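# Zip the suitcase closed along its wheeled end

## Task

Close the suitcase zipper along the end that carries the wheels, so that it stays zipped without the robot holding it, and leave the suitcase lying flat with the same side facing up as before; then open the grippers and pull both arms away.

## Robot and tools

Robot: two arms, left_arm and right_arm, each ending in a two-finger parallel gripper. Everything shares one scene frame: origin on the table top midway between the arms, +x out over the table, +z up, and left_arm sits on the +y side. The names left and right do not match sides of any image. Each gripper's fingers extend along its own +z axis and close along its own y axis. The reported end_effector_position is the point between the finger pads, roughly 1 cm short of the fingertips.

The 16-number row (used by both motion tools): x, y, z, qw, qx, qy, qz, opening for left_arm, followed by the same eight for right_arm. Always send all 16, even when one arm should stay still. x, y, z are an absolute target for the gripper point in metres in the scene frame; qw, qx, qy, qz is an absolute target orientation quaternion, w first, in the scene frame. opening runs from -1 (closed) to +1 (fully open, 0.094 m); it is a setting, not an offset. To keep an arm still, resend its whole pose from the last result before it was meant to rest, plus its intended opening. To hold an orientation steady, repeat one fixed quaternion in every row rather than copying the drifting reported one.

execute_actions(actions): a list of actions run in order. Each action is a table of up to 15 rows; every row lasts one control step of 1/30 s, and if fewer than 15 rows are given the last row repeats to fill 15 steps. An empty list just returns the current state and images. A target more than 0.6 m away from a gripper's current position along any of that gripper's own axes gets the action rejected for both arms; a malformed action, or a first action failing that test against the latest reported state, rejects the whole call with no motion. Each step the commanded pose is clipped to within 70 mm and 16 degrees of the measured pose, so distant targets take several actions; after an action the arm only goes as far as its last clipped pose. Position wins over orientation when both cannot be met. Arms tend to stop a centimetre or more from the command, usually low.

move(target, speed, blocking): target is one 16-number row of absolute poses; both grippers travel in straight lines and finish together, between 0.5 and 10 s (cut off at 10 s). speed is the path's top speed in m/s, 0.002 to 0.5, default 0.25; rotation is capped at twice that in rad/s. Openings are applied when the move starts. Paths ignore obstacles and the other arm; grippers lag, wander and may overshoot speed, mostly with a near-straight arm. Faster contacts and targets set deeper past a contact push harder. With blocking=false the result comes after 0.5 s while motion continues; no new rows or moves are accepted until a result shows it ended, so use wait or stop. The result adds a move: line with the ending (done, off_target, moving, held, fault) and active limits: paced means the sent pose was clipped; held means a check blocked some steps, after which the arm may lurch faster than speed. One named arm means the other finished fine. Each gripper's distance from its target is also reported.

wait(seconds): 0 to 10; arms keep their last command, a running move continues and the wait returns if it ends. stop(): brakes a running move (needs room, more when fast); fingers keep moving. zoom_image(camera, region): camera is cam_high, cam_low, cam_left_wrist or cam_right_wrist; region [x0, y0, x1, y1] in that camera's pixels from the top-left, at most 504 by 504. All images are 504x504. finished_scene(scene): ends the current scene, given its number; irreversible, and the goal must already hold steadily.

Results: a state line left_arm: … | right_arm: … with each gripper's position and quaternion (may be slightly off at long reach); Hand target lines showing what the controller now drives toward; grip_measured on the same -1..1 scale as the opening command (the final Joint positions value is the opening in metres; each gripper reads up to about 1 mm off). To grasp, command about 0.03 below grip_measured for a firm hold, less for lighter; finger force tops out near 50 to 62 N per pad, weaker on parts under 2 mm thick. pose unreachable lines mean the clearance check altered or blocked that arm's command. Joint torques follow the Joint positions order minus the gripper and are noisy and offset. Joint ranges (rad): waist -2.618 to 3.054, shoulder 0.000 to 3.142, elbow 0.000 to 3.142, wrist pitch -1.571 to 1.571, wrist yaw -1.571 to 1.571, wrist roll -2.094 to 2.094. Calibration for each camera is supplied (K, distortion, T_world_to_cam, position); wrist cameras are posed from joint readings and all have small errors.

Motor heat: holding loads warms motors. MOTOR HOT appears at 75 °C; at 90 °C that arm is halted for 10 s; at 100 °C it goes limp and drops. Faults appear as FAULT or OVER-TEMPERATURE FAULT lines.

Avoid: knocking or placing anything off the table (failure), arms colliding or pushing on each other, drops, slips, slams and hard pushes. Move smoothly, release the zipper pull at the end and retract both arms clear of the suitcase.

Each tool is called after "Request:" as name([rows], argument=value, ...), one row to a line, values as JSON.

## Session

Request:
execute_actions(actions=[])

Scene clock: 0.00 s.
left_arm: end_effector_position=(+0.2034, +0.5135, +0.1564) grip_measured=+1.000 end_effector_quat_wxyz=(+0.173, +0.178, +0.961, +0.123) | right_arm: end_effector_position=(+0.3504, -0.3419, +0.1145) grip_measured=+1.000 end_effector_quat_wxyz=(+0.003, +0.024, +1.000, +0.007)
Joint positions: left_arm=[ 1.03   1.399  1.181 -0.997  0.241  1.37   0.094] | right_arm=[-0.079  2.082  1.898 -1.382 -0.016 -0.139  0.094]
Joint velocities: left_arm=[-0.002  0.002  0.002 -0.022 -0.051  0.007  0.   ] | right_arm=[-0.012 -0.012 -0.007  0.007  0.022 -0.037  0.   ]
Joint torques (N m, as the arm reports them, + toward a larger angle): no reading
Motor temperatures (°C, as the motors report them): left_arm=[27 32 32 32 26 29] | right_arm=[28 40 31 33 31 27]
Hand target (left_arm): +0.205, +0.512, +0.161; +0.179, +0.178, +0.959, +0.125
Hand target (right_arm): +0.351, -0.342, +0.115; +0.004, +0.024, +1.000, +0.008
camera_calibration (this result's frames):
cam_left_wrist: T_world_to_cam=[[-0.168911, -0.948593, -0.267655, 0.559995], [-0.968404, 0.109172, 0.224223, 0.115922], [-0.183476, 0.297072, -0.937062, 0.142817], [0, 0, 0, 1]] pos_world=[0.233052, 0.476125, 0.257721]
cam_right_wrist: T_world_to_cam=[[-0.0743574, -0.993301, -0.0884514, -0.297146], [-0.844528, 0.0155544, 0.535286, 0.288155], [-0.530324, 0.114502, -0.840027, 0.412444], [0, 0, 0, 1]] pos_world=[0.439989, -0.346863, 0.165935]

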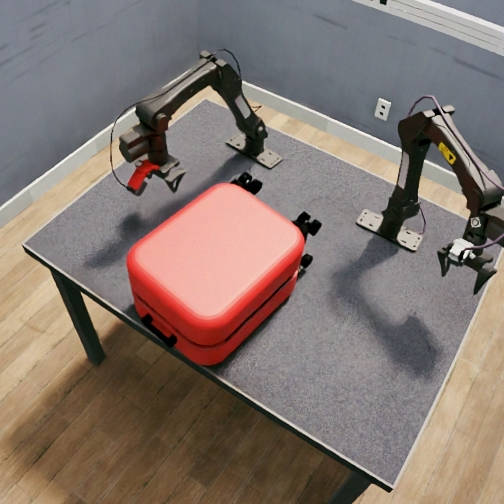

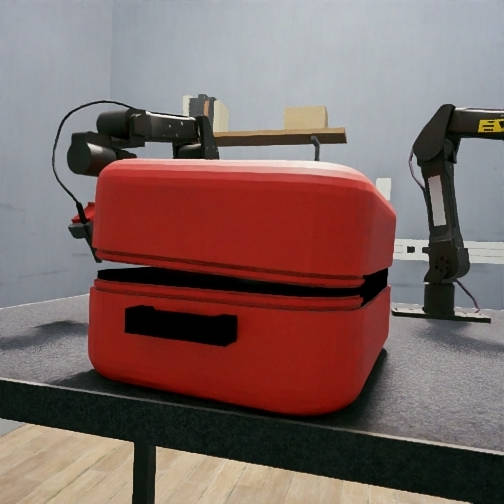

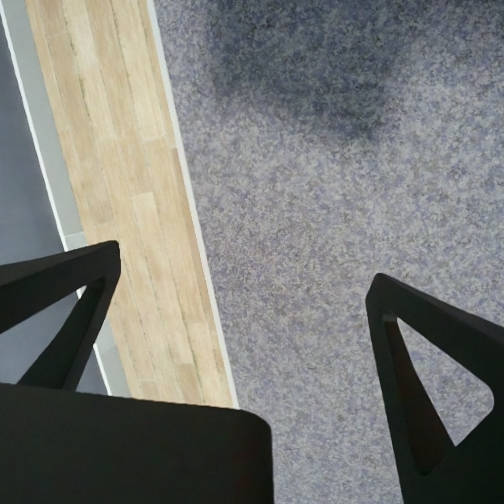

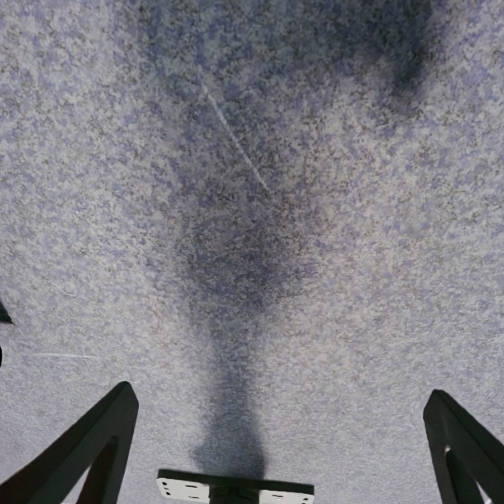

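Request:
zoom_image(camera="cam_high", region=[200, 150, 360, 310])

Request:
zoom_image(camera="cam_low", region=[70, 150, 410, 430])

Request:
zoom_image(camera="cam_high", region=[110, 160, 340, 390])

Region (200, 150, 360, 310) of cam_high's 504x504 image, scaled by 3.150, with more detail than that image has.

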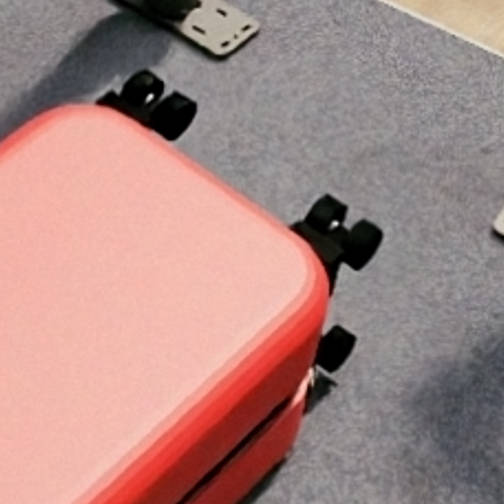

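Region (70, 150, 410, 430) of cam_low's 504x504 image, scaled by 1.482, with more detail than that image has; it fills the top 415 rows of this view, and the rest is white.

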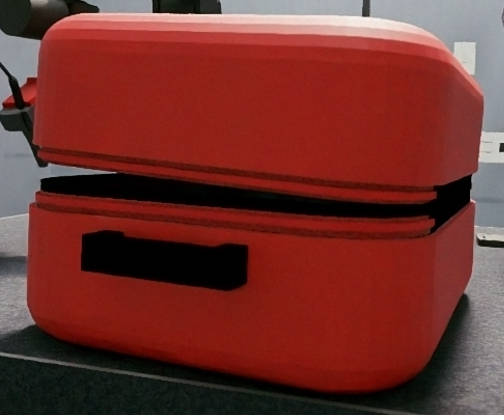

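Region (110, 160, 340, 390) of cam_high's 504x504 image, scaled by 2.191, with more detail than that image has.

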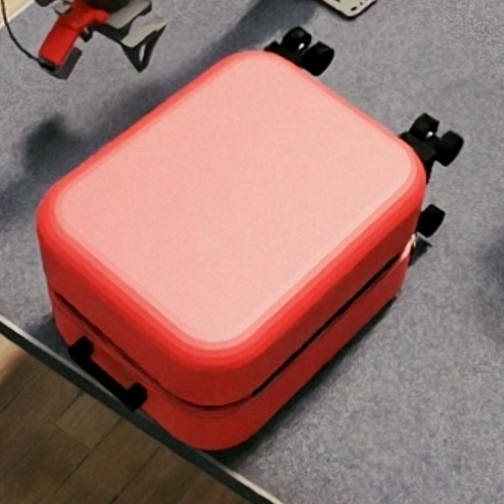

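Request:
move(target=[0.335,0.235,0.135,0.6250,0.5736,0.5076,-0.1500,-0.3,0.212,-0.155,0.205,0.6699,-0.7199,0.1596,-0.0882,0.5], speed=0.5)

Scene clock: 123.57 s.
left_arm: end_effector_position=(+0.3301, +0.2372, +0.1288) grip_measured=-0.299 end_effector_quat_wxyz=(+0.615, +0.568, +0.525, -0.153) | right_arm: end_effector_position=(+0.2098, -0.1572, +0.2058) grip_measured=+0.502 end_effector_quat_wxyz=(+0.675, -0.711, +0.170, -0.096)
Joint positions: left_arm=[ 0.473  1.71   0.852 -0.651  1.373  2.089  0.033] | right_arm=[-0.164  1.128  0.483  0.045 -1.447 -2.074  0.071]
Joint velocities: left_arm=[-0.012  0.007 -0.007 -0.037  0.037  0.007  0.001] | right_arm=[-0.002 -0.002  0.012  0.037 -0.081 -0.022 -0.   ]
Joint torques (N m, as the arm reports them, + toward a larger angle): left_arm=[-0.82 -5.34  7.25  0.79  0.79  0.09] | right_arm=[ 0.84 -2.02  7.5   1.61 -0.45  0.  ]
Motor temperatures (°C, as the motors report them): left_arm=[27 33 35 31 26 29] | right_arm=[28 46 33 31 29 27]
Hand target (left_arm): +0.336, +0.236, +0.136; +0.627, +0.570, +0.509, -0.151
Hand target (right_arm): +0.209, -0.155, +0.209; +0.680, -0.710, +0.166, -0.084
Off the commanded pose (left_arm): 0.008 m, 2 deg.
Off the commanded pose (right_arm): 0.003 m, 2 deg.
joint sent to its limit (left arm) — the command would take joint 6 (wrist roll) past its upper limit, so that joint was sent only as far as its limit.
joint sent to its limit (right arm) — the command would take joint 6 (wrist roll) past its lower limit, so that joint was sent only as far as its limit.
move: done
camera_calibration (this result's frames):
cam_left_wrist: T_world_to_cam=[[-0.826079, -0.374586, -0.421044, 0.412464], [-0.0250361, 0.770779, -0.636611, -0.0824776], [0.562997, -0.51535, -0.646103, 0.131164], [0, 0, 0, 1]] pos_world=[0.264818, 0.285671, 0.205905]
cam_right_wrist: T_world_to_cam=[[0.162369, 0.0887777, 0.982728, -0.21611], [0.580846, -0.813704, -0.0224604, -0.19692], [0.797656, 0.57446, -0.183686, 0.052085], [0, 0, 0, 1]] pos_world=[0.107924, -0.17097, 0.217522]

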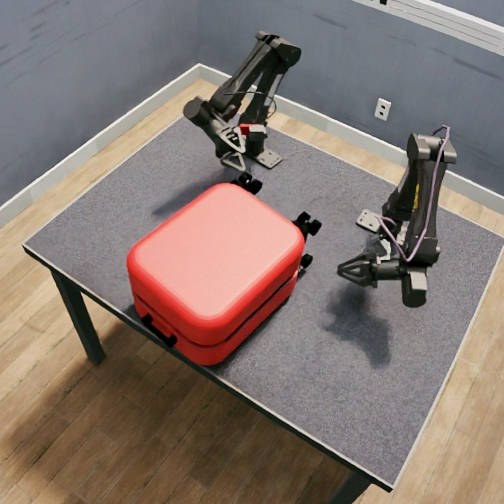

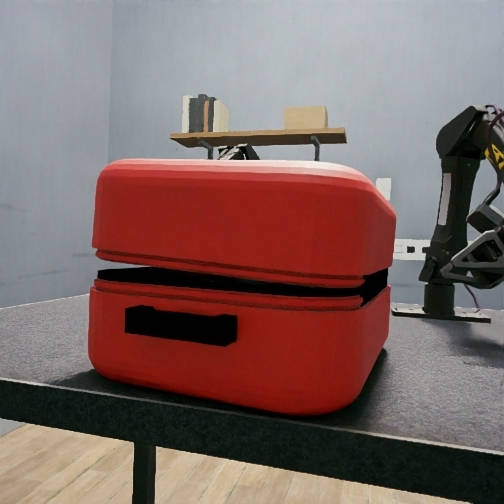

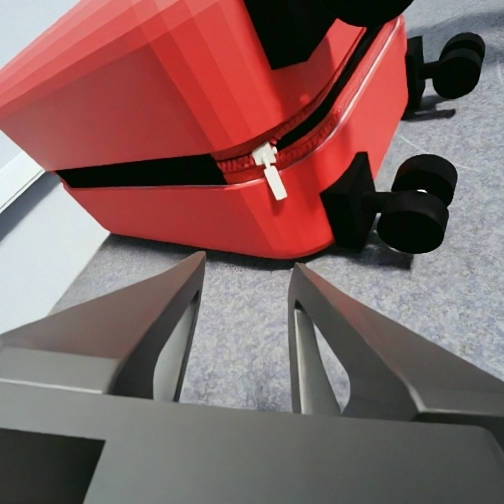

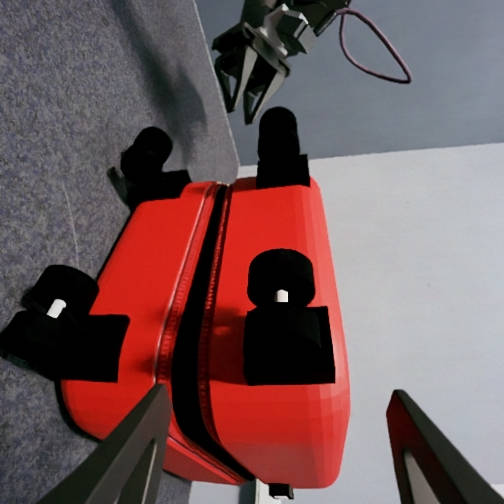

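Request:
zoom_image(camera="cam_left_wrist", region=[200, 100, 340, 240])

Request:
zoom_image(camera="cam_right_wrist", region=[100, 100, 400, 400])

Region (200, 100, 340, 240) of cam_left_wrist's 504x504 image, scaled by 3.600, with more detail than that image has.

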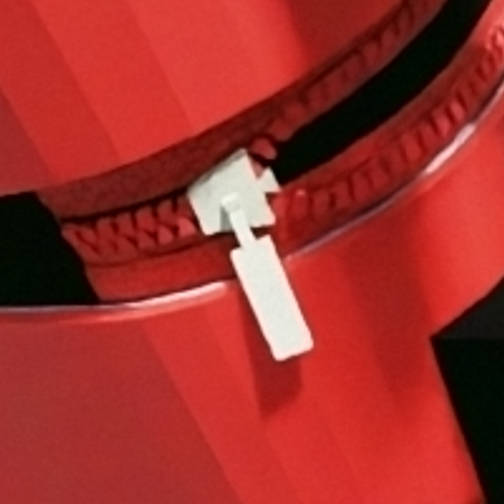

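Region (100, 100, 400, 400) of cam_right_wrist's 504x504 image, scaled by 1.680, with more detail than that image has.

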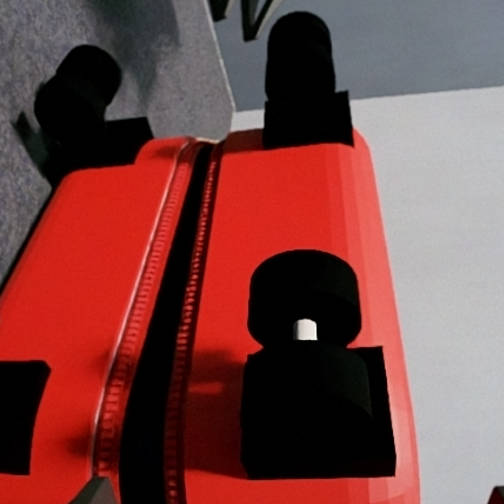

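Request:
move(target=[0.350,0.175,0.108,0.6338,0.5781,0.4851,-0.1698,-0.3,0.250,-0.104,0.202,0.6888,-0.7023,0.1557,-0.0907,0.5], speed=0.15)

Scene clock: 188.83 s.
left_arm: end_effector_position=(+0.3532, +0.1792, +0.1032) grip_measured=-0.299 end_effector_quat_wxyz=(+0.631, +0.579, +0.488, -0.172) | right_arm: end_effector_position=(+0.2520, -0.1052, +0.2122) grip_measured=+0.502 end_effector_quat_wxyz=(+0.692, -0.700, +0.139, -0.108)
Joint positions: left_arm=[0.252 1.774 0.611 0.433 1.35  1.322 0.033] | right_arm=[ 0.096  1.376  0.46   0.857 -1.232 -1.586  0.071]
Joint velocities: left_arm=[ 0.007  0.002 -0.017  0.11   0.037 -0.066 -0.   ] | right_arm=[-0.012 -0.012 -0.002 -0.007 -0.007  0.007  0.   ]
Joint torques (N m, as the arm reports them, + toward a larger angle): left_arm=[-0.82 -8.03  3.6   1.74  0.4  -0.12] | right_arm=[ 0.84 -3.68  4.28  2.1   0.01  0.16]
Motor temperatures (°C, as the motors report them): left_arm=[27 33 35 30 27 29] | right_arm=[28 40 34 32 30 27]
Hand target (left_arm): +0.349, +0.175, +0.108; +0.632, +0.581, +0.484, -0.173
Hand target (right_arm): +0.250, -0.103, +0.202; +0.690, -0.701, +0.155, -0.090
Off the commanded pose (left_arm): 0.007 m, 1 deg.
Off the commanded pose (right_arm): 0.010 m, 3 deg.
move: off_target (right_arm)
camera_calibration (this result's frames):
cam_left_wrist: T_world_to_cam=[[-0.832335, -0.330539, -0.444931, 0.395812], [0.0575149, 0.746889, -0.662457, -0.0756729], [0.551281, -0.576976, -0.602651, 0.0823714], [0, 0, 0, 1]] pos_world=[0.28839, 0.234877, 0.17562]
cam_right_wrist: T_world_to_cam=[[0.0947206, 0.0642854, 0.993426, -0.221622], [0.603143, -0.797611, -0.00589406, -0.186452], [0.791989, 0.599737, -0.114324, -0.0209858], [0, 0, 0, 1]] pos_world=[0.15007, -0.121883, 0.216667]

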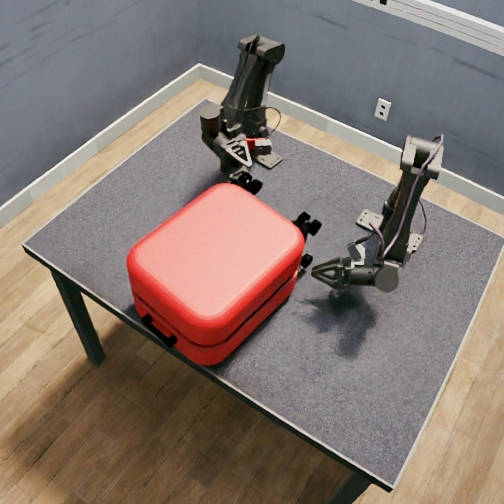

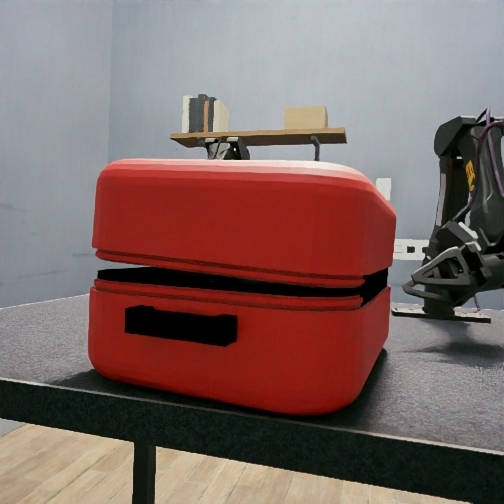

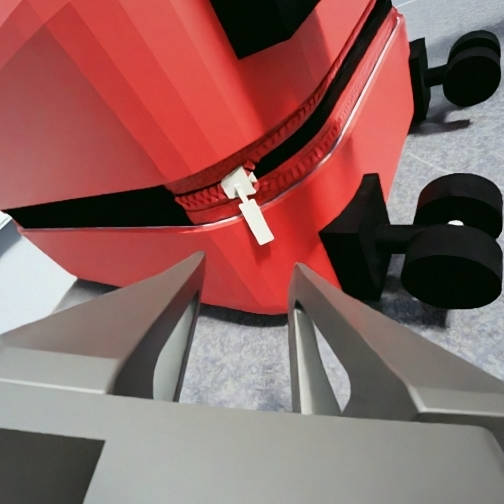

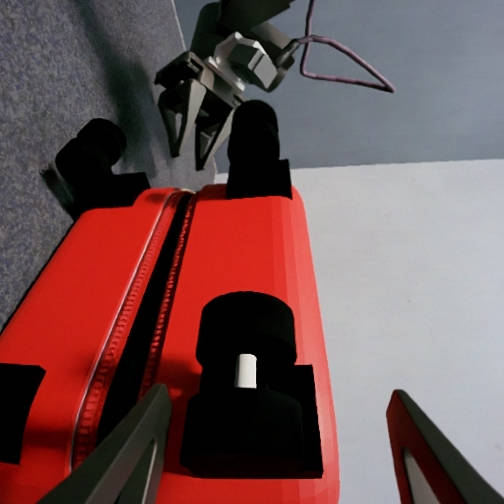

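Request:
zoom_image(camera="cam_left_wrist", region=[170, 140, 330, 300])

Region (170, 140, 330, 300) of cam_left_wrist's 504x504 image, scaled by 3.150, with more detail than that image has.

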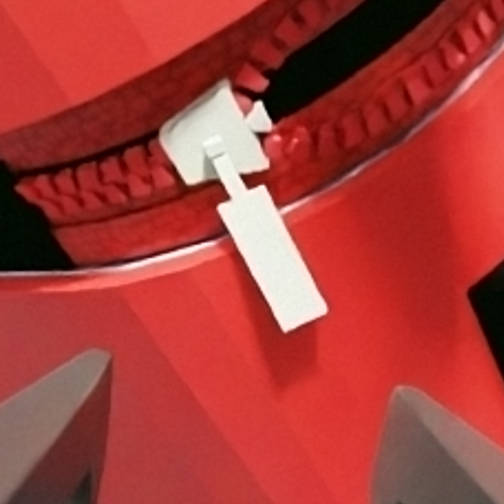

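Request:
move(target=[0.357,0.151,0.112,0.6338,0.5781,0.4851,-0.1698,-0.3,0.251,-0.101,0.190,0.6888,-0.7023,0.1557,-0.0907,0.1], speed=0.08)

Scene clock: 225.67 s.
left_arm: end_effector_position=(+0.3609, +0.1544, +0.1110) grip_measured=-0.299 end_effector_quat_wxyz=(+0.634, +0.580, +0.484, -0.166) | right_arm: end_effector_position=(+0.2538, -0.1032, +0.1992) grip_measured=+0.102 end_effector_quat_wxyz=(+0.691, -0.701, +0.142, -0.106)
Joint positions: left_arm=[0.159 1.774 0.572 0.698 1.273 1.103 0.033] | right_arm=[ 0.105  1.429  0.438  0.923 -1.221 -1.585  0.052]
Joint velocities: left_arm=[-0.027 -0.012 -0.002 -0.007 -0.081  0.022 -0.001] | right_arm=[-0.012 -0.007  0.002  0.066  0.066  0.081 -0.   ]
Joint torques (N m, as the arm reports them, + toward a larger angle): left_arm=[-0.82 -7.14  3.67  1.91  0.25 -0.14] | right_arm=[ 0.83 -4.05  4.16  2.11  0.01  0.1 ]
Motor temperatures (°C, as the motors report them): left_arm=[27 34 34 32 26 29] | right_arm=[28 40 32 33 29 27]
Hand target (left_arm): +0.357, +0.151, +0.112; +0.633, +0.579, +0.485, -0.170
Hand target (right_arm): +0.251, -0.101, +0.190; +0.689, -0.702, +0.156, -0.091
Off the commanded pose (left_arm): 0.005 m, 0 deg.
Off the commanded pose (right_arm): 0.010 m, 2 deg.
move: done
camera_calibration (this result's frames):
cam_left_wrist: T_world_to_cam=[[-0.825141, -0.33151, -0.457431, 0.396455], [0.0650891, 0.748536, -0.659892, -0.0557432], [0.561164, -0.574278, -0.59607, 0.0638096], [0, 0, 0, 1]] pos_world=[0.294952, 0.209799, 0.182601]
cam_right_wrist: T_world_to_cam=[[0.103134, 0.0646057, 0.992567, -0.210938], [0.601867, -0.798526, -0.0105619, -0.184766], [0.791909, 0.598483, -0.121239, -0.0238011], [0, 0, 0, 1]] pos_world=[0.151807, -0.119668, 0.204533]

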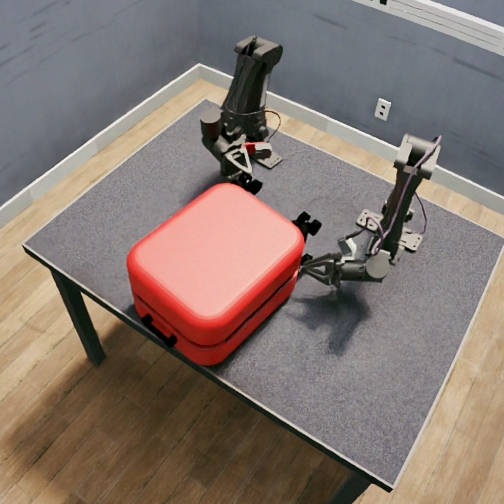

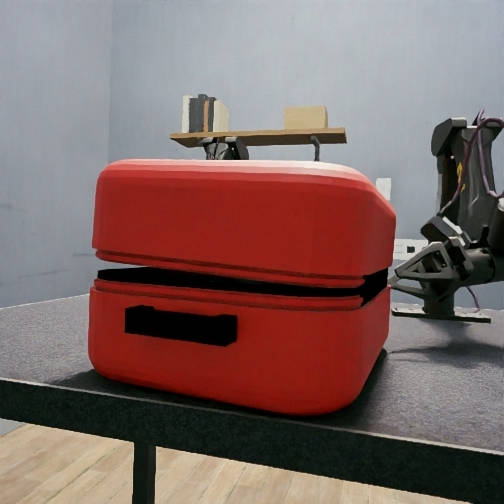

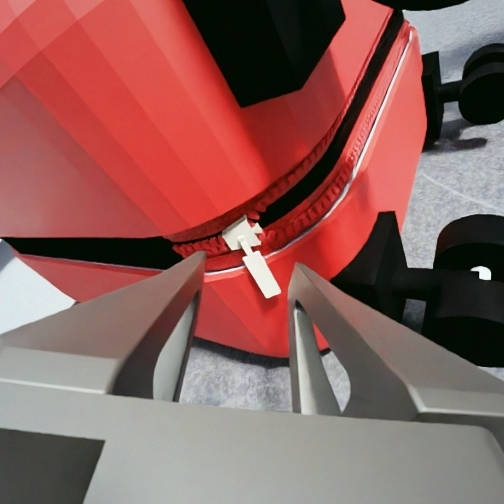

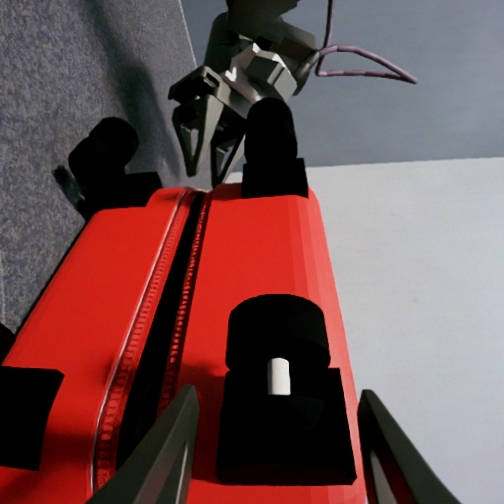

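Request:
zoom_image(camera="cam_left_wrist", region=[170, 190, 330, 350])

Region (170, 190, 330, 350) of cam_left_wrist's 504x504 image, scaled by 3.150, with more detail than that image has.

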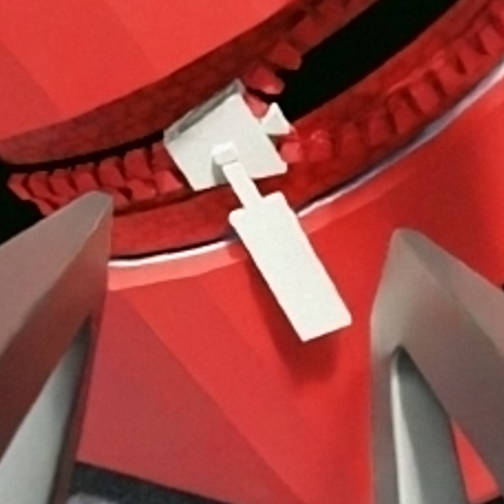

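Request:
execute_actions([
  [[0.3574,0.1503,0.1108,0.6338,0.5781,0.4851,-0.1698,-0.3,0.251,-0.101,0.190,0.6888,-0.7023,0.1557,-0.0907,-0.27],[0.3578,0.1496,0.1096,0.6338,0.5781,0.4851,-0.1698,-0.3,0.251,-0.101,0.190,0.6888,-0.7023,0.1557,-0.0907,-0.27],[0.3582,0.1489,0.1084,0.6338,0.5781,0.4851,-0.1698,-0.3,0.251,-0.101,0.190,0.6888,-0.7023,0.1557,-0.0907,-0.27],[0.3586,0.1482,0.1072,0.6338,0.5781,0.4851,-0.1698,-0.3,0.251,-0.101,0.190,0.6888,-0.7023,0.1557,-0.0907,-0.27],[0.3590,0.1475,0.1060,0.6338,0.5781,0.4851,-0.1698,-0.3,0.251,-0.101,0.190,0.6888,-0.7023,0.1557,-0.0907,-0.27],[0.3594,0.1468,0.1048,0.6338,0.5781,0.4851,-0.1698,-0.3,0.251,-0.101,0.190,0.6888,-0.7023,0.1557,-0.0907,-0.27],[0.3598,0.1461,0.1036,0.6338,0.5781,0.4851,-0.1698,-0.3,0.251,-0.101,0.190,0.6888,-0.7023,0.1557,-0.0907,-0.27],[0.3602,0.1455,0.1024,0.6338,0.5781,0.4851,-0.1698,-0.3,0.251,-0.101,0.190,0.6888,-0.7023,0.1557,-0.0907,-0.27],[0.3606,0.1449,0.1012,0.6338,0.5781,0.4851,-0.1698,-0.3,0.251,-0.101,0.190,0.6888,-0.7023,0.1557,-0.0907,-0.27],[0.3610,0.1443,0.1000,0.6338,0.5781,0.4851,-0.1698,-0.3,0.251,-0.101,0.190,0.6888,-0.7023,0.1557,-0.0907,-0.27],[0.3614,0.1437,0.0988,0.6338,0.5781,0.4851,-0.1698,-0.3,0.251,-0.101,0.190,0.6888,-0.7023,0.1557,-0.0907,-0.27],[0.3618,0.1431,0.0976,0.6338,0.5781,0.4851,-0.1698,-0.3,0.251,-0.101,0.190,0.6888,-0.7023,0.1557,-0.0907,-0.27],[0.3622,0.1425,0.0964,0.6338,0.5781,0.4851,-0.1698,-0.3,0.251,-0.101,0.190,0.6888,-0.7023,0.1557,-0.0907,-0.27],[0.3626,0.1420,0.0952,0.6338,0.5781,0.4851,-0.1698,-0.3,0.251,-0.101,0.190,0.6888,-0.7023,0.1557,-0.0907,-0.27],[0.3630,0.1415,0.0940,0.6338,0.5781,0.4851,-0.1698,-0.3,0.251,-0.101,0.190,0.6888,-0.7023,0.1557,-0.0907,-0.27]],
  [[0.3630,0.1415,0.0940,0.6338,0.5781,0.4851,-0.1698,-0.3,0.251,-0.101,0.1885,0.6888,-0.7023,0.1557,-0.0907,-0.27],[0.3630,0.1415,0.0940,0.6338,0.5781,0.4851,-0.1698,-0.3,0.251,-0.101,0.1870,0.6888,-0.7023,0.1557,-0.0907,-0.27],[0.3630,0.1415,0.0940,0.6338,0.5781,0.4851,-0.1698,-0.3,0.251,-0.101,0.1855,0.6888,-0.7023,0.1557,-0.0907,-0.27],[0.3630,0.1415,0.0940,0.6338,0.5781,0.4851,-0.1698,-0.3,0.251,-0.101,0.1840,0.6888,-0.7023,0.1557,-0.0907,-0.27],[0.3630,0.1415,0.0940,0.6338,0.5781,0.4851,-0.1698,-0.3,0.251,-0.101,0.1825,0.6888,-0.7023,0.1557,-0.0907,-0.27],[0.3630,0.1415,0.0940,0.6338,0.5781,0.4851,-0.1698,-0.3,0.251,-0.101,0.1810,0.6888,-0.7023,0.1557,-0.0907,-0.27],[0.3630,0.1415,0.0940,0.6338,0.5781,0.4851,-0.1698,-0.3,0.251,-0.101,0.1795,0.6888,-0.7023,0.1557,-0.0907,-0.27],[0.3630,0.1415,0.0940,0.6338,0.5781,0.4851,-0.1698,-0.3,0.251,-0.101,0.1780,0.6888,-0.7023,0.1557,-0.0907,-0.27],[0.3630,0.1415,0.0940,0.6338,0.5781,0.4851,-0.1698,-0.3,0.251,-0.101,0.1765,0.6888,-0.7023,0.1557,-0.0907,-0.27],[0.3630,0.1415,0.0940,0.6338,0.5781,0.4851,-0.1698,-0.3,0.251,-0.101,0.1750,0.6888,-0.7023,0.1557,-0.0907,-0.27],[0.3630,0.1415,0.0940,0.6338,0.5781,0.4851,-0.1698,-0.3,0.251,-0.101,0.1735,0.6888,-0.7023,0.1557,-0.0907,-0.27],[0.3630,0.1415,0.0940,0.6338,0.5781,0.4851,-0.1698,-0.3,0.251,-0.101,0.1720,0.6888,-0.7023,0.1557,-0.0907,-0.27],[0.3630,0.1415,0.0940,0.6338,0.5781,0.4851,-0.1698,-0.3,0.251,-0.101,0.1705,0.6888,-0.7023,0.1557,-0.0907,-0.27],[0.3630,0.1415,0.0940,0.6338,0.5781,0.4851,-0.1698,-0.3,0.251,-0.101,0.1690,0.6888,-0.7023,0.1557,-0.0907,-0.27],[0.3630,0.1415,0.0940,0.6338,0.5781,0.4851,-0.1698,-0.3,0.251,-0.101,0.1675,0.6888,-0.7023,0.1557,-0.0907,-0.27]],
])

Scene clock: 276.67 s.
left_arm: end_effector_position=(+0.3677, +0.1455, +0.1007) grip_measured=-0.299 end_effector_quat_wxyz=(+0.639, +0.582, +0.478, -0.158) | right_arm: end_effector_position=(+0.2535, -0.1029, +0.1899) grip_measured=-0.258 end_effector_quat_wxyz=(+0.695, -0.698, +0.132, -0.114)
Joint positions: left_arm=[0.124 1.854 0.563 0.869 1.239 1.042 0.033] | right_arm=[ 0.105  1.495  0.41   1.061 -1.226 -1.569  0.035]
Joint velocities: left_arm=[-0.012 -0.017 -0.027  0.051 -0.081  0.051 -0.001] | right_arm=[-0.007  0.168 -0.076  0.359 -0.022  0.125 -0.001]
Joint torques (N m, as the arm reports them, + toward a larger angle): left_arm=[-0.78 -5.82  3.21  1.96  0.2  -0.11] | right_arm=[ 0.72 -2.52  2.92  1.5   0.09 -0.25]
Motor temperatures (°C, as the motors report them): left_arm=[27 34 33 33 26 29] | right_arm=[28 39 32 34 29 27]
Hand target (left_arm): +0.363, +0.142, +0.094; +0.633, +0.578, +0.485, -0.170
Hand target (right_arm): +0.250, -0.101, +0.168; +0.688, -0.703, +0.156, -0.090
Off the commanded pose (left_arm): 0.009 m, 2 deg.
Off the commanded pose (right_arm): 0.023 m, 4 deg.
camera_calibration (this result's frames):
cam_left_wrist: T_world_to_cam=[[-0.812935, -0.333095, -0.477687, 0.392145], [0.0786324, 0.749972, -0.656779, -0.0618317], [0.577022, -0.57148, -0.583487, 0.0412168], [0, 0, 0, 1]] pos_world=[0.299867, 0.200548, 0.170762]
cam_right_wrist: T_world_to_cam=[[0.0757057, 0.0594883, 0.995354, -0.19586], [0.605741, -0.79566, 0.00148131, -0.187421], [0.792052, 0.602815, -0.0962705, -0.0292033], [0, 0, 0, 1]] pos_world=[0.151487, -0.119868, 0.192416]

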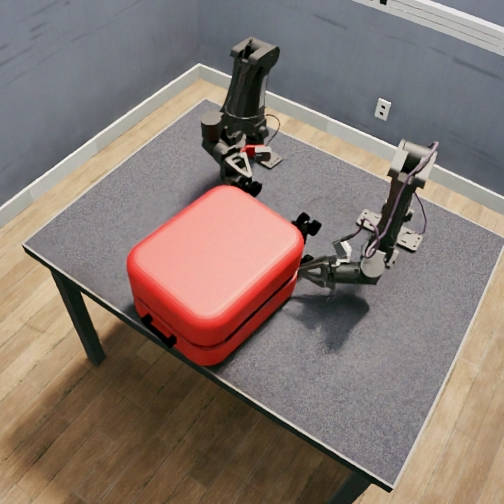

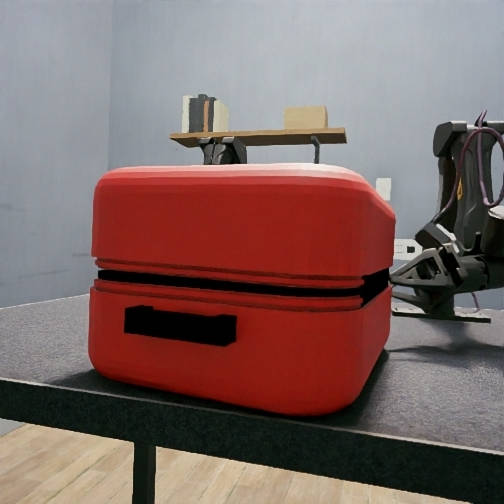

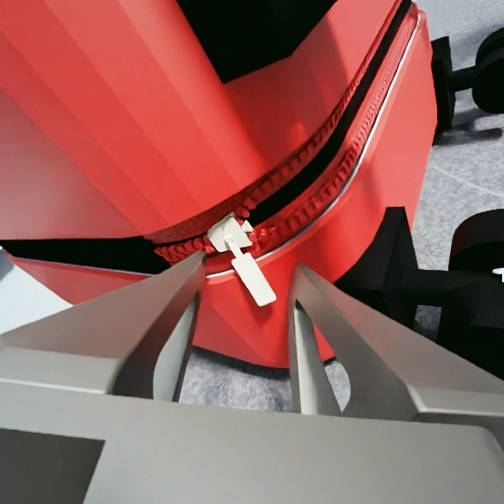

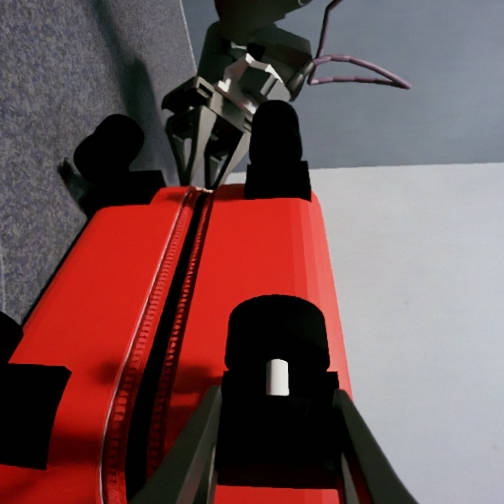

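Request:
zoom_image(camera="cam_left_wrist", region=[170, 190, 330, 350])

Region (170, 190, 330, 350) of cam_left_wrist's 504x504 image, scaled by 3.150, with more detail than that image has.

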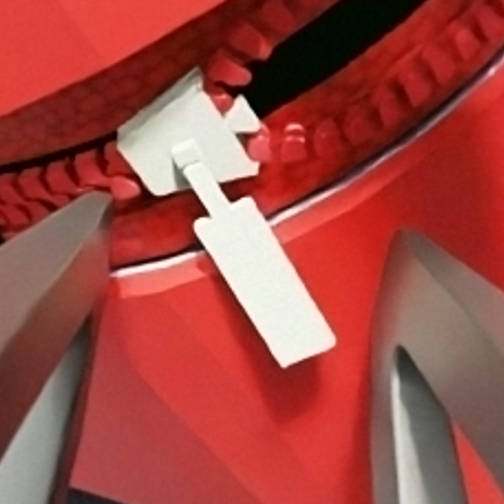

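Request:
execute_actions([
  [[0.3630,0.1412,0.0939,0.6338,0.5781,0.4851,-0.1698,-0.36,0.251,-0.101,0.1670,0.6888,-0.7023,0.1557,-0.0907,-0.30],[0.3630,0.1409,0.0938,0.6338,0.5781,0.4851,-0.1698,-0.42,0.251,-0.101,0.1665,0.6888,-0.7023,0.1557,-0.0907,-0.30],[0.3630,0.1406,0.0937,0.6338,0.5781,0.4851,-0.1698,-0.48,0.251,-0.101,0.1660,0.6888,-0.7023,0.1557,-0.0907,-0.30],[0.3629,0.1403,0.0936,0.6338,0.5781,0.4851,-0.1698,-0.54,0.251,-0.101,0.1655,0.6888,-0.7023,0.1557,-0.0907,-0.30],[0.3629,0.1400,0.0935,0.6338,0.5781,0.4851,-0.1698,-0.58,0.251,-0.101,0.1650,0.6888,-0.7023,0.1557,-0.0907,-0.30],[0.3629,0.1397,0.0934,0.6338,0.5781,0.4851,-0.1698,-0.62,0.251,-0.101,0.1645,0.6888,-0.7023,0.1557,-0.0907,-0.30],[0.3628,0.1394,0.0933,0.6338,0.5781,0.4851,-0.1698,-0.65,0.251,-0.101,0.1640,0.6888,-0.7023,0.1557,-0.0907,-0.30],[0.3628,0.1391,0.0932,0.6338,0.5781,0.4851,-0.1698,-0.68,0.251,-0.101,0.1635,0.6888,-0.7023,0.1557,-0.0907,-0.30],[0.3628,0.1388,0.0931,0.6338,0.5781,0.4851,-0.1698,-0.70,0.251,-0.101,0.1630,0.6888,-0.7023,0.1557,-0.0907,-0.30],[0.3628,0.1385,0.0930,0.6338,0.5781,0.4851,-0.1698,-0.70,0.251,-0.101,0.1625,0.6888,-0.7023,0.1557,-0.0907,-0.30],[0.3627,0.1382,0.0929,0.6338,0.5781,0.4851,-0.1698,-0.70,0.251,-0.101,0.1620,0.6888,-0.7023,0.1557,-0.0907,-0.30],[0.3627,0.1379,0.0928,0.6338,0.5781,0.4851,-0.1698,-0.70,0.251,-0.101,0.1615,0.6888,-0.7023,0.1557,-0.0907,-0.30],[0.3627,0.1376,0.0927,0.6338,0.5781,0.4851,-0.1698,-0.70,0.251,-0.101,0.1610,0.6888,-0.7023,0.1557,-0.0907,-0.30],[0.3627,0.1373,0.0926,0.6338,0.5781,0.4851,-0.1698,-0.70,0.251,-0.101,0.1605,0.6888,-0.7023,0.1557,-0.0907,-0.30],[0.3627,0.1370,0.0925,0.6338,0.5781,0.4851,-0.1698,-0.70,0.251,-0.101,0.1600,0.6888,-0.7023,0.1557,-0.0907,-0.30]],
  [[0.3627,0.1370,0.0925,0.6338,0.5781,0.4851,-0.1698,-0.75,0.251,-0.101,0.1600,0.6888,-0.7023,0.1557,-0.0907,-0.30],[0.3627,0.1370,0.0925,0.6338,0.5781,0.4851,-0.1698,-0.80,0.251,-0.101,0.1600,0.6888,-0.7023,0.1557,-0.0907,-0.30],[0.3627,0.1370,0.0925,0.6338,0.5781,0.4851,-0.1698,-0.85,0.251,-0.101,0.1600,0.6888,-0.7023,0.1557,-0.0907,-0.30],[0.3627,0.1370,0.0925,0.6338,0.5781,0.4851,-0.1698,-0.90,0.251,-0.101,0.1600,0.6888,-0.7023,0.1557,-0.0907,-0.30],[0.3627,0.1370,0.0925,0.6338,0.5781,0.4851,-0.1698,-0.95,0.251,-0.101,0.1600,0.6888,-0.7023,0.1557,-0.0907,-0.30],[0.3627,0.1370,0.0925,0.6338,0.5781,0.4851,-0.1698,-1,0.251,-0.101,0.1600,0.6888,-0.7023,0.1557,-0.0907,-0.30]],
])

Scene clock: 305.17 s.
left_arm: end_effector_position=(+0.3740, +0.1487, +0.1063) grip_measured=-0.969 end_effector_quat_wxyz=(+0.649, +0.580, +0.473, -0.132) | right_arm: end_effector_position=(+0.2540, -0.1028, +0.1853) grip_measured=-0.283 end_effector_quat_wxyz=(+0.700, -0.693, +0.128, -0.116)
Joint positions: left_arm=[0.125 1.854 0.556 0.946 1.209 1.017 0.001] | right_arm=[ 0.105  1.552  0.394  1.182 -1.228 -1.53   0.034]
Joint velocities: left_arm=[ 0.002 -0.007 -0.007 -0.037 -0.037 -0.007  0.   ] | right_arm=[ 0.007  0.017  0.002 -0.007 -0.007  0.007 -0.   ]
Joint torques (N m, as the arm reports them, + toward a larger angle): left_arm=[-2.09 -5.43  2.87  1.61  0.34 -0.12] | right_arm=[ 0.69 -2.66  2.44  1.57  0.09 -0.43]
Motor temperatures (°C, as the motors report them): left_arm=[27 33 33 34 26 29] | right_arm=[28 39 31 33 29 27]
Hand target (left_arm): +0.362, +0.137, +0.093; +0.634, +0.578, +0.485, -0.170
Hand target (right_arm): +0.250, -0.101, +0.161; +0.690, -0.701, +0.155, -0.091
Off the commanded pose (left_arm): 0.021 m, 5 deg.
Off the commanded pose (right_arm): 0.026 m, 5 deg.
camera_calibration (this result's frames):
cam_left_wrist: T_world_to_cam=[[-0.779714, -0.354041, -0.516431, 0.395829], [0.0832052, 0.758888, -0.645883, -0.0651949], [0.620583, -0.546574, -0.562258, 0.0203685], [0, 0, 0, 1]] pos_world=[0.301418, 0.200748, 0.173762]
cam_right_wrist: T_world_to_cam=[[0.064163, 0.0464369, 0.996858, -0.189965], [0.606954, -0.794734, -0.00204541, -0.187243], [0.792143, 0.605179, -0.0791776, -0.0330979], [0, 0, 0, 1]] pos_world=[0.152055, -0.119957, 0.186365]

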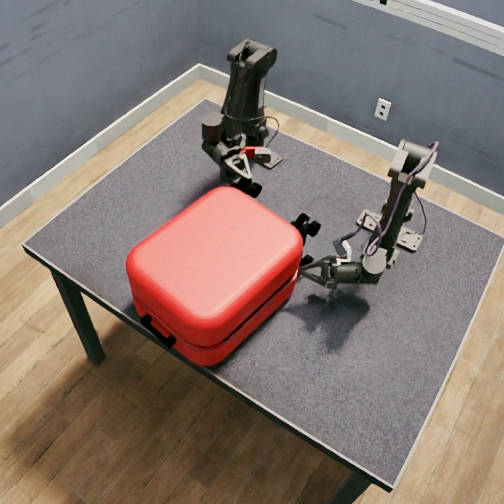

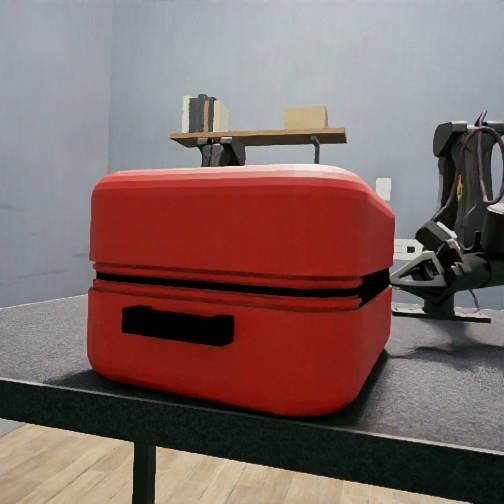

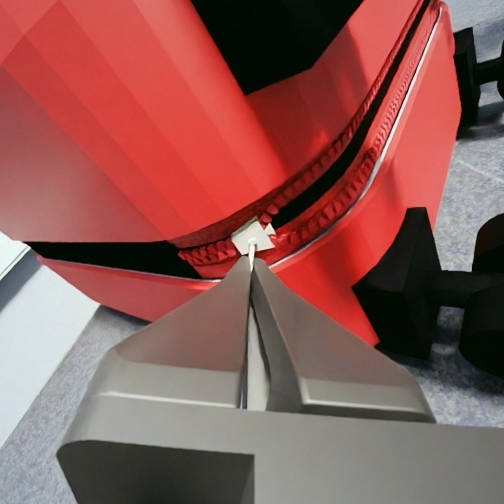

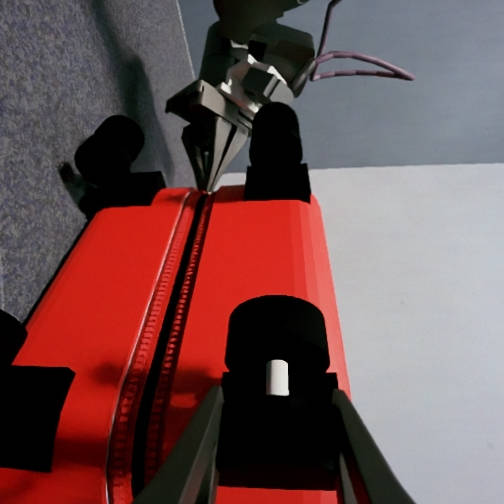

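Request:
execute_actions([
  [[0.3625,0.1375,0.0935,0.6338,0.5781,0.4851,-0.1698,-1,0.251,-0.101,0.1600,0.6888,-0.7023,0.1557,-0.0907,-0.32],[0.3622,0.1380,0.0945,0.6338,0.5781,0.4851,-0.1698,-1,0.251,-0.101,0.1600,0.6888,-0.7023,0.1557,-0.0907,-0.32],[0.3619,0.1385,0.0955,0.6338,0.5781,0.4851,-0.1698,-1,0.251,-0.101,0.1600,0.6888,-0.7023,0.1557,-0.0907,-0.32],[0.3616,0.1390,0.0965,0.6338,0.5781,0.4851,-0.1698,-1,0.251,-0.101,0.1600,0.6888,-0.7023,0.1557,-0.0907,-0.32],[0.3612,0.1394,0.0975,0.6338,0.5781,0.4851,-0.1698,-1,0.251,-0.101,0.1600,0.6888,-0.7023,0.1557,-0.0907,-0.32],[0.3608,0.1397,0.0985,0.6338,0.5781,0.4851,-0.1698,-1,0.251,-0.101,0.1600,0.6888,-0.7023,0.1557,-0.0907,-0.32],[0.3603,0.1399,0.0995,0.6338,0.5781,0.4851,-0.1698,-1,0.251,-0.101,0.1600,0.6888,-0.7023,0.1557,-0.0907,-0.32],[0.3598,0.1400,0.1003,0.6338,0.5781,0.4851,-0.1698,-1,0.251,-0.101,0.1600,0.6888,-0.7023,0.1557,-0.0907,-0.32],[0.3592,0.1400,0.1010,0.6338,0.5781,0.4851,-0.1698,-1,0.251,-0.101,0.1600,0.6888,-0.7023,0.1557,-0.0907,-0.32],[0.3586,0.1400,0.1016,0.6338,0.5781,0.4851,-0.1698,-1,0.251,-0.101,0.1600,0.6888,-0.7023,0.1557,-0.0907,-0.32],[0.3580,0.1400,0.1022,0.6338,0.5781,0.4851,-0.1698,-1,0.251,-0.101,0.1600,0.6888,-0.7023,0.1557,-0.0907,-0.32],[0.3574,0.1399,0.1027,0.6338,0.5781,0.4851,-0.1698,-1,0.251,-0.101,0.1600,0.6888,-0.7023,0.1557,-0.0907,-0.32],[0.3568,0.1398,0.1032,0.6338,0.5781,0.4851,-0.1698,-1,0.251,-0.101,0.1600,0.6888,-0.7023,0.1557,-0.0907,-0.32],[0.3562,0.1397,0.1036,0.6338,0.5781,0.4851,-0.1698,-1,0.251,-0.101,0.1600,0.6888,-0.7023,0.1557,-0.0907,-0.32],[0.3556,0.1396,0.1040,0.6338,0.5781,0.4851,-0.1698,-1,0.251,-0.101,0.1600,0.6888,-0.7023,0.1557,-0.0907,-0.32]],
  [[0.3549,0.1395,0.1040,0.6338,0.5781,0.4851,-0.1698,-1,0.251,-0.101,0.1600,0.6888,-0.7023,0.1557,-0.0907,-0.32],[0.3542,0.1394,0.1040,0.6338,0.5781,0.4851,-0.1698,-1,0.251,-0.101,0.1600,0.6888,-0.7023,0.1557,-0.0907,-0.32],[0.3535,0.1393,0.1040,0.6338,0.5781,0.4851,-0.1698,-1,0.251,-0.101,0.1600,0.6888,-0.7023,0.1557,-0.0907,-0.32],[0.3528,0.1391,0.1040,0.6338,0.5781,0.4851,-0.1698,-1,0.251,-0.101,0.1600,0.6888,-0.7023,0.1557,-0.0907,-0.32],[0.3521,0.1389,0.1040,0.6338,0.5781,0.4851,-0.1698,-1,0.251,-0.101,0.1600,0.6888,-0.7023,0.1557,-0.0907,-0.32],[0.3514,0.1387,0.1040,0.6338,0.5781,0.4851,-0.1698,-1,0.251,-0.101,0.1600,0.6888,-0.7023,0.1557,-0.0907,-0.32],[0.3507,0.1385,0.1040,0.6338,0.5781,0.4851,-0.1698,-1,0.251,-0.101,0.1600,0.6888,-0.7023,0.1557,-0.0907,-0.32],[0.3500,0.1383,0.1040,0.6338,0.5781,0.4851,-0.1698,-1,0.251,-0.101,0.1600,0.6888,-0.7023,0.1557,-0.0907,-0.32],[0.3493,0.1381,0.1040,0.6338,0.5781,0.4851,-0.1698,-1,0.251,-0.101,0.1600,0.6888,-0.7023,0.1557,-0.0907,-0.32],[0.3486,0.1379,0.1040,0.6338,0.5781,0.4851,-0.1698,-1,0.251,-0.101,0.1600,0.6888,-0.7023,0.1557,-0.0907,-0.32],[0.3479,0.1377,0.1040,0.6338,0.5781,0.4851,-0.1698,-1,0.251,-0.101,0.1600,0.6888,-0.7023,0.1557,-0.0907,-0.32],[0.3472,0.1375,0.1040,0.6338,0.5781,0.4851,-0.1698,-1,0.251,-0.101,0.1600,0.6888,-0.7023,0.1557,-0.0907,-0.32],[0.3465,0.1373,0.1040,0.6338,0.5781,0.4851,-0.1698,-1,0.251,-0.101,0.1600,0.6888,-0.7023,0.1557,-0.0907,-0.32],[0.3458,0.1371,0.1040,0.6338,0.5781,0.4851,-0.1698,-1,0.251,-0.101,0.1600,0.6888,-0.7023,0.1557,-0.0907,-0.32],[0.3450,0.1368,0.1040,0.6338,0.5781,0.4851,-0.1698,-1,0.251,-0.101,0.1600,0.6888,-0.7023,0.1557,-0.0907,-0.32]],
])

Scene clock: 382.83 s.
left_arm: end_effector_position=(+0.3718, +0.1518, +0.1070) grip_measured=-0.969 end_effector_quat_wxyz=(+0.644, +0.572, +0.494, -0.117) | right_arm: end_effector_position=(+0.2540, -0.1028, +0.1854) grip_measured=-0.296 end_effector_quat_wxyz=(+0.701, -0.692, +0.128, -0.116)
Joint positions: left_arm=[0.124 1.804 0.521 0.922 1.154 1.013 0.001] | right_arm=[ 0.105  1.552  0.394  1.183 -1.228 -1.528  0.033]
Joint velocities: left_arm=[-0.032 -0.056 -0.042  0.007 -0.125 -0.051 -0.   ] | right_arm=[-0.002 -0.017  0.007 -0.037  0.022 -0.051 -0.   ]
Joint torques (N m, as the arm reports them, + toward a larger angle): left_arm=[-1.25 -7.77  1.3   1.6   1.04 -0.06] | right_arm=[ 0.66 -2.61  2.43  1.58  0.1  -0.42]
Motor temperatures (°C, as the motors report them): left_arm=[27 33 32 33 26 29] | right_arm=[28 38 31 33 29 27]
Hand target (left_arm): +0.347, +0.137, +0.104; +0.635, +0.577, +0.485, -0.169
Hand target (right_arm): +0.250, -0.101, +0.161; +0.690, -0.701, +0.155, -0.091
Off the commanded pose (left_arm): 0.031 m, 6 deg.
Off the commanded pose (right_arm): 0.026 m, 5 deg.
camera_calibration (this result's frames):
cam_left_wrist: T_world_to_cam=[[-0.769022, -0.385391, -0.509979, 0.395667], [0.0341523, 0.771901, -0.634825, -0.0518762], [0.638309, -0.505612, -0.580447, 0.0129836], [0, 0, 0, 1]] pos_world=[0.297761, 0.199095, 0.176386]
cam_right_wrist: T_world_to_cam=[[0.0651898, 0.0457943, 0.996822, -0.190384], [0.606964, -0.794723, -0.00318412, -0.187031], [0.792051, 0.605242, -0.0796033, -0.0329796], [0, 0, 0, 1]] pos_world=[0.152054, -0.119959, 0.186558]

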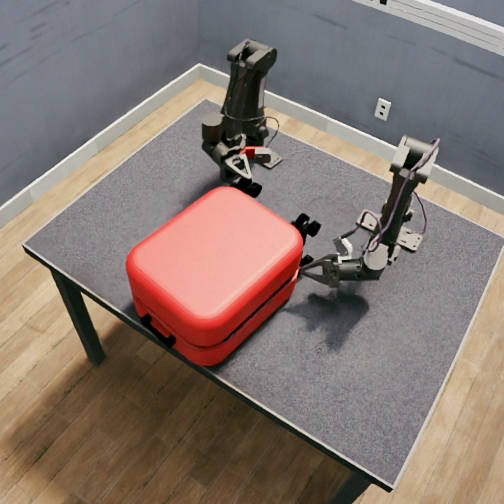

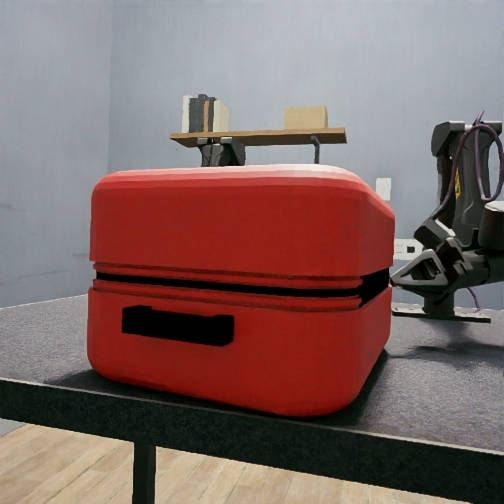

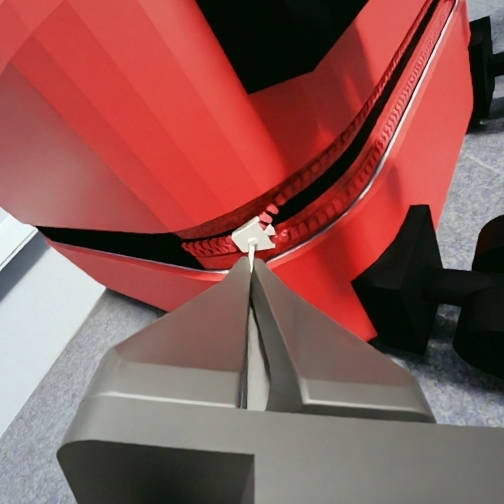

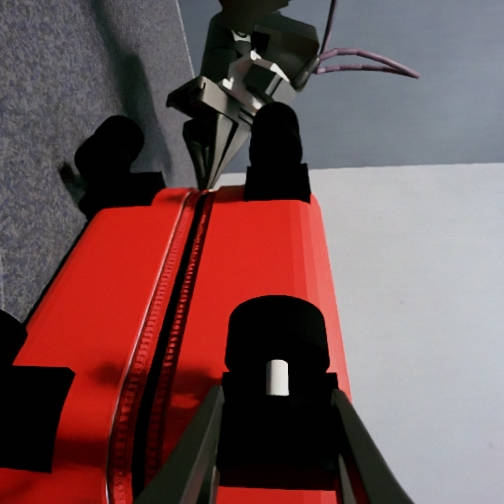

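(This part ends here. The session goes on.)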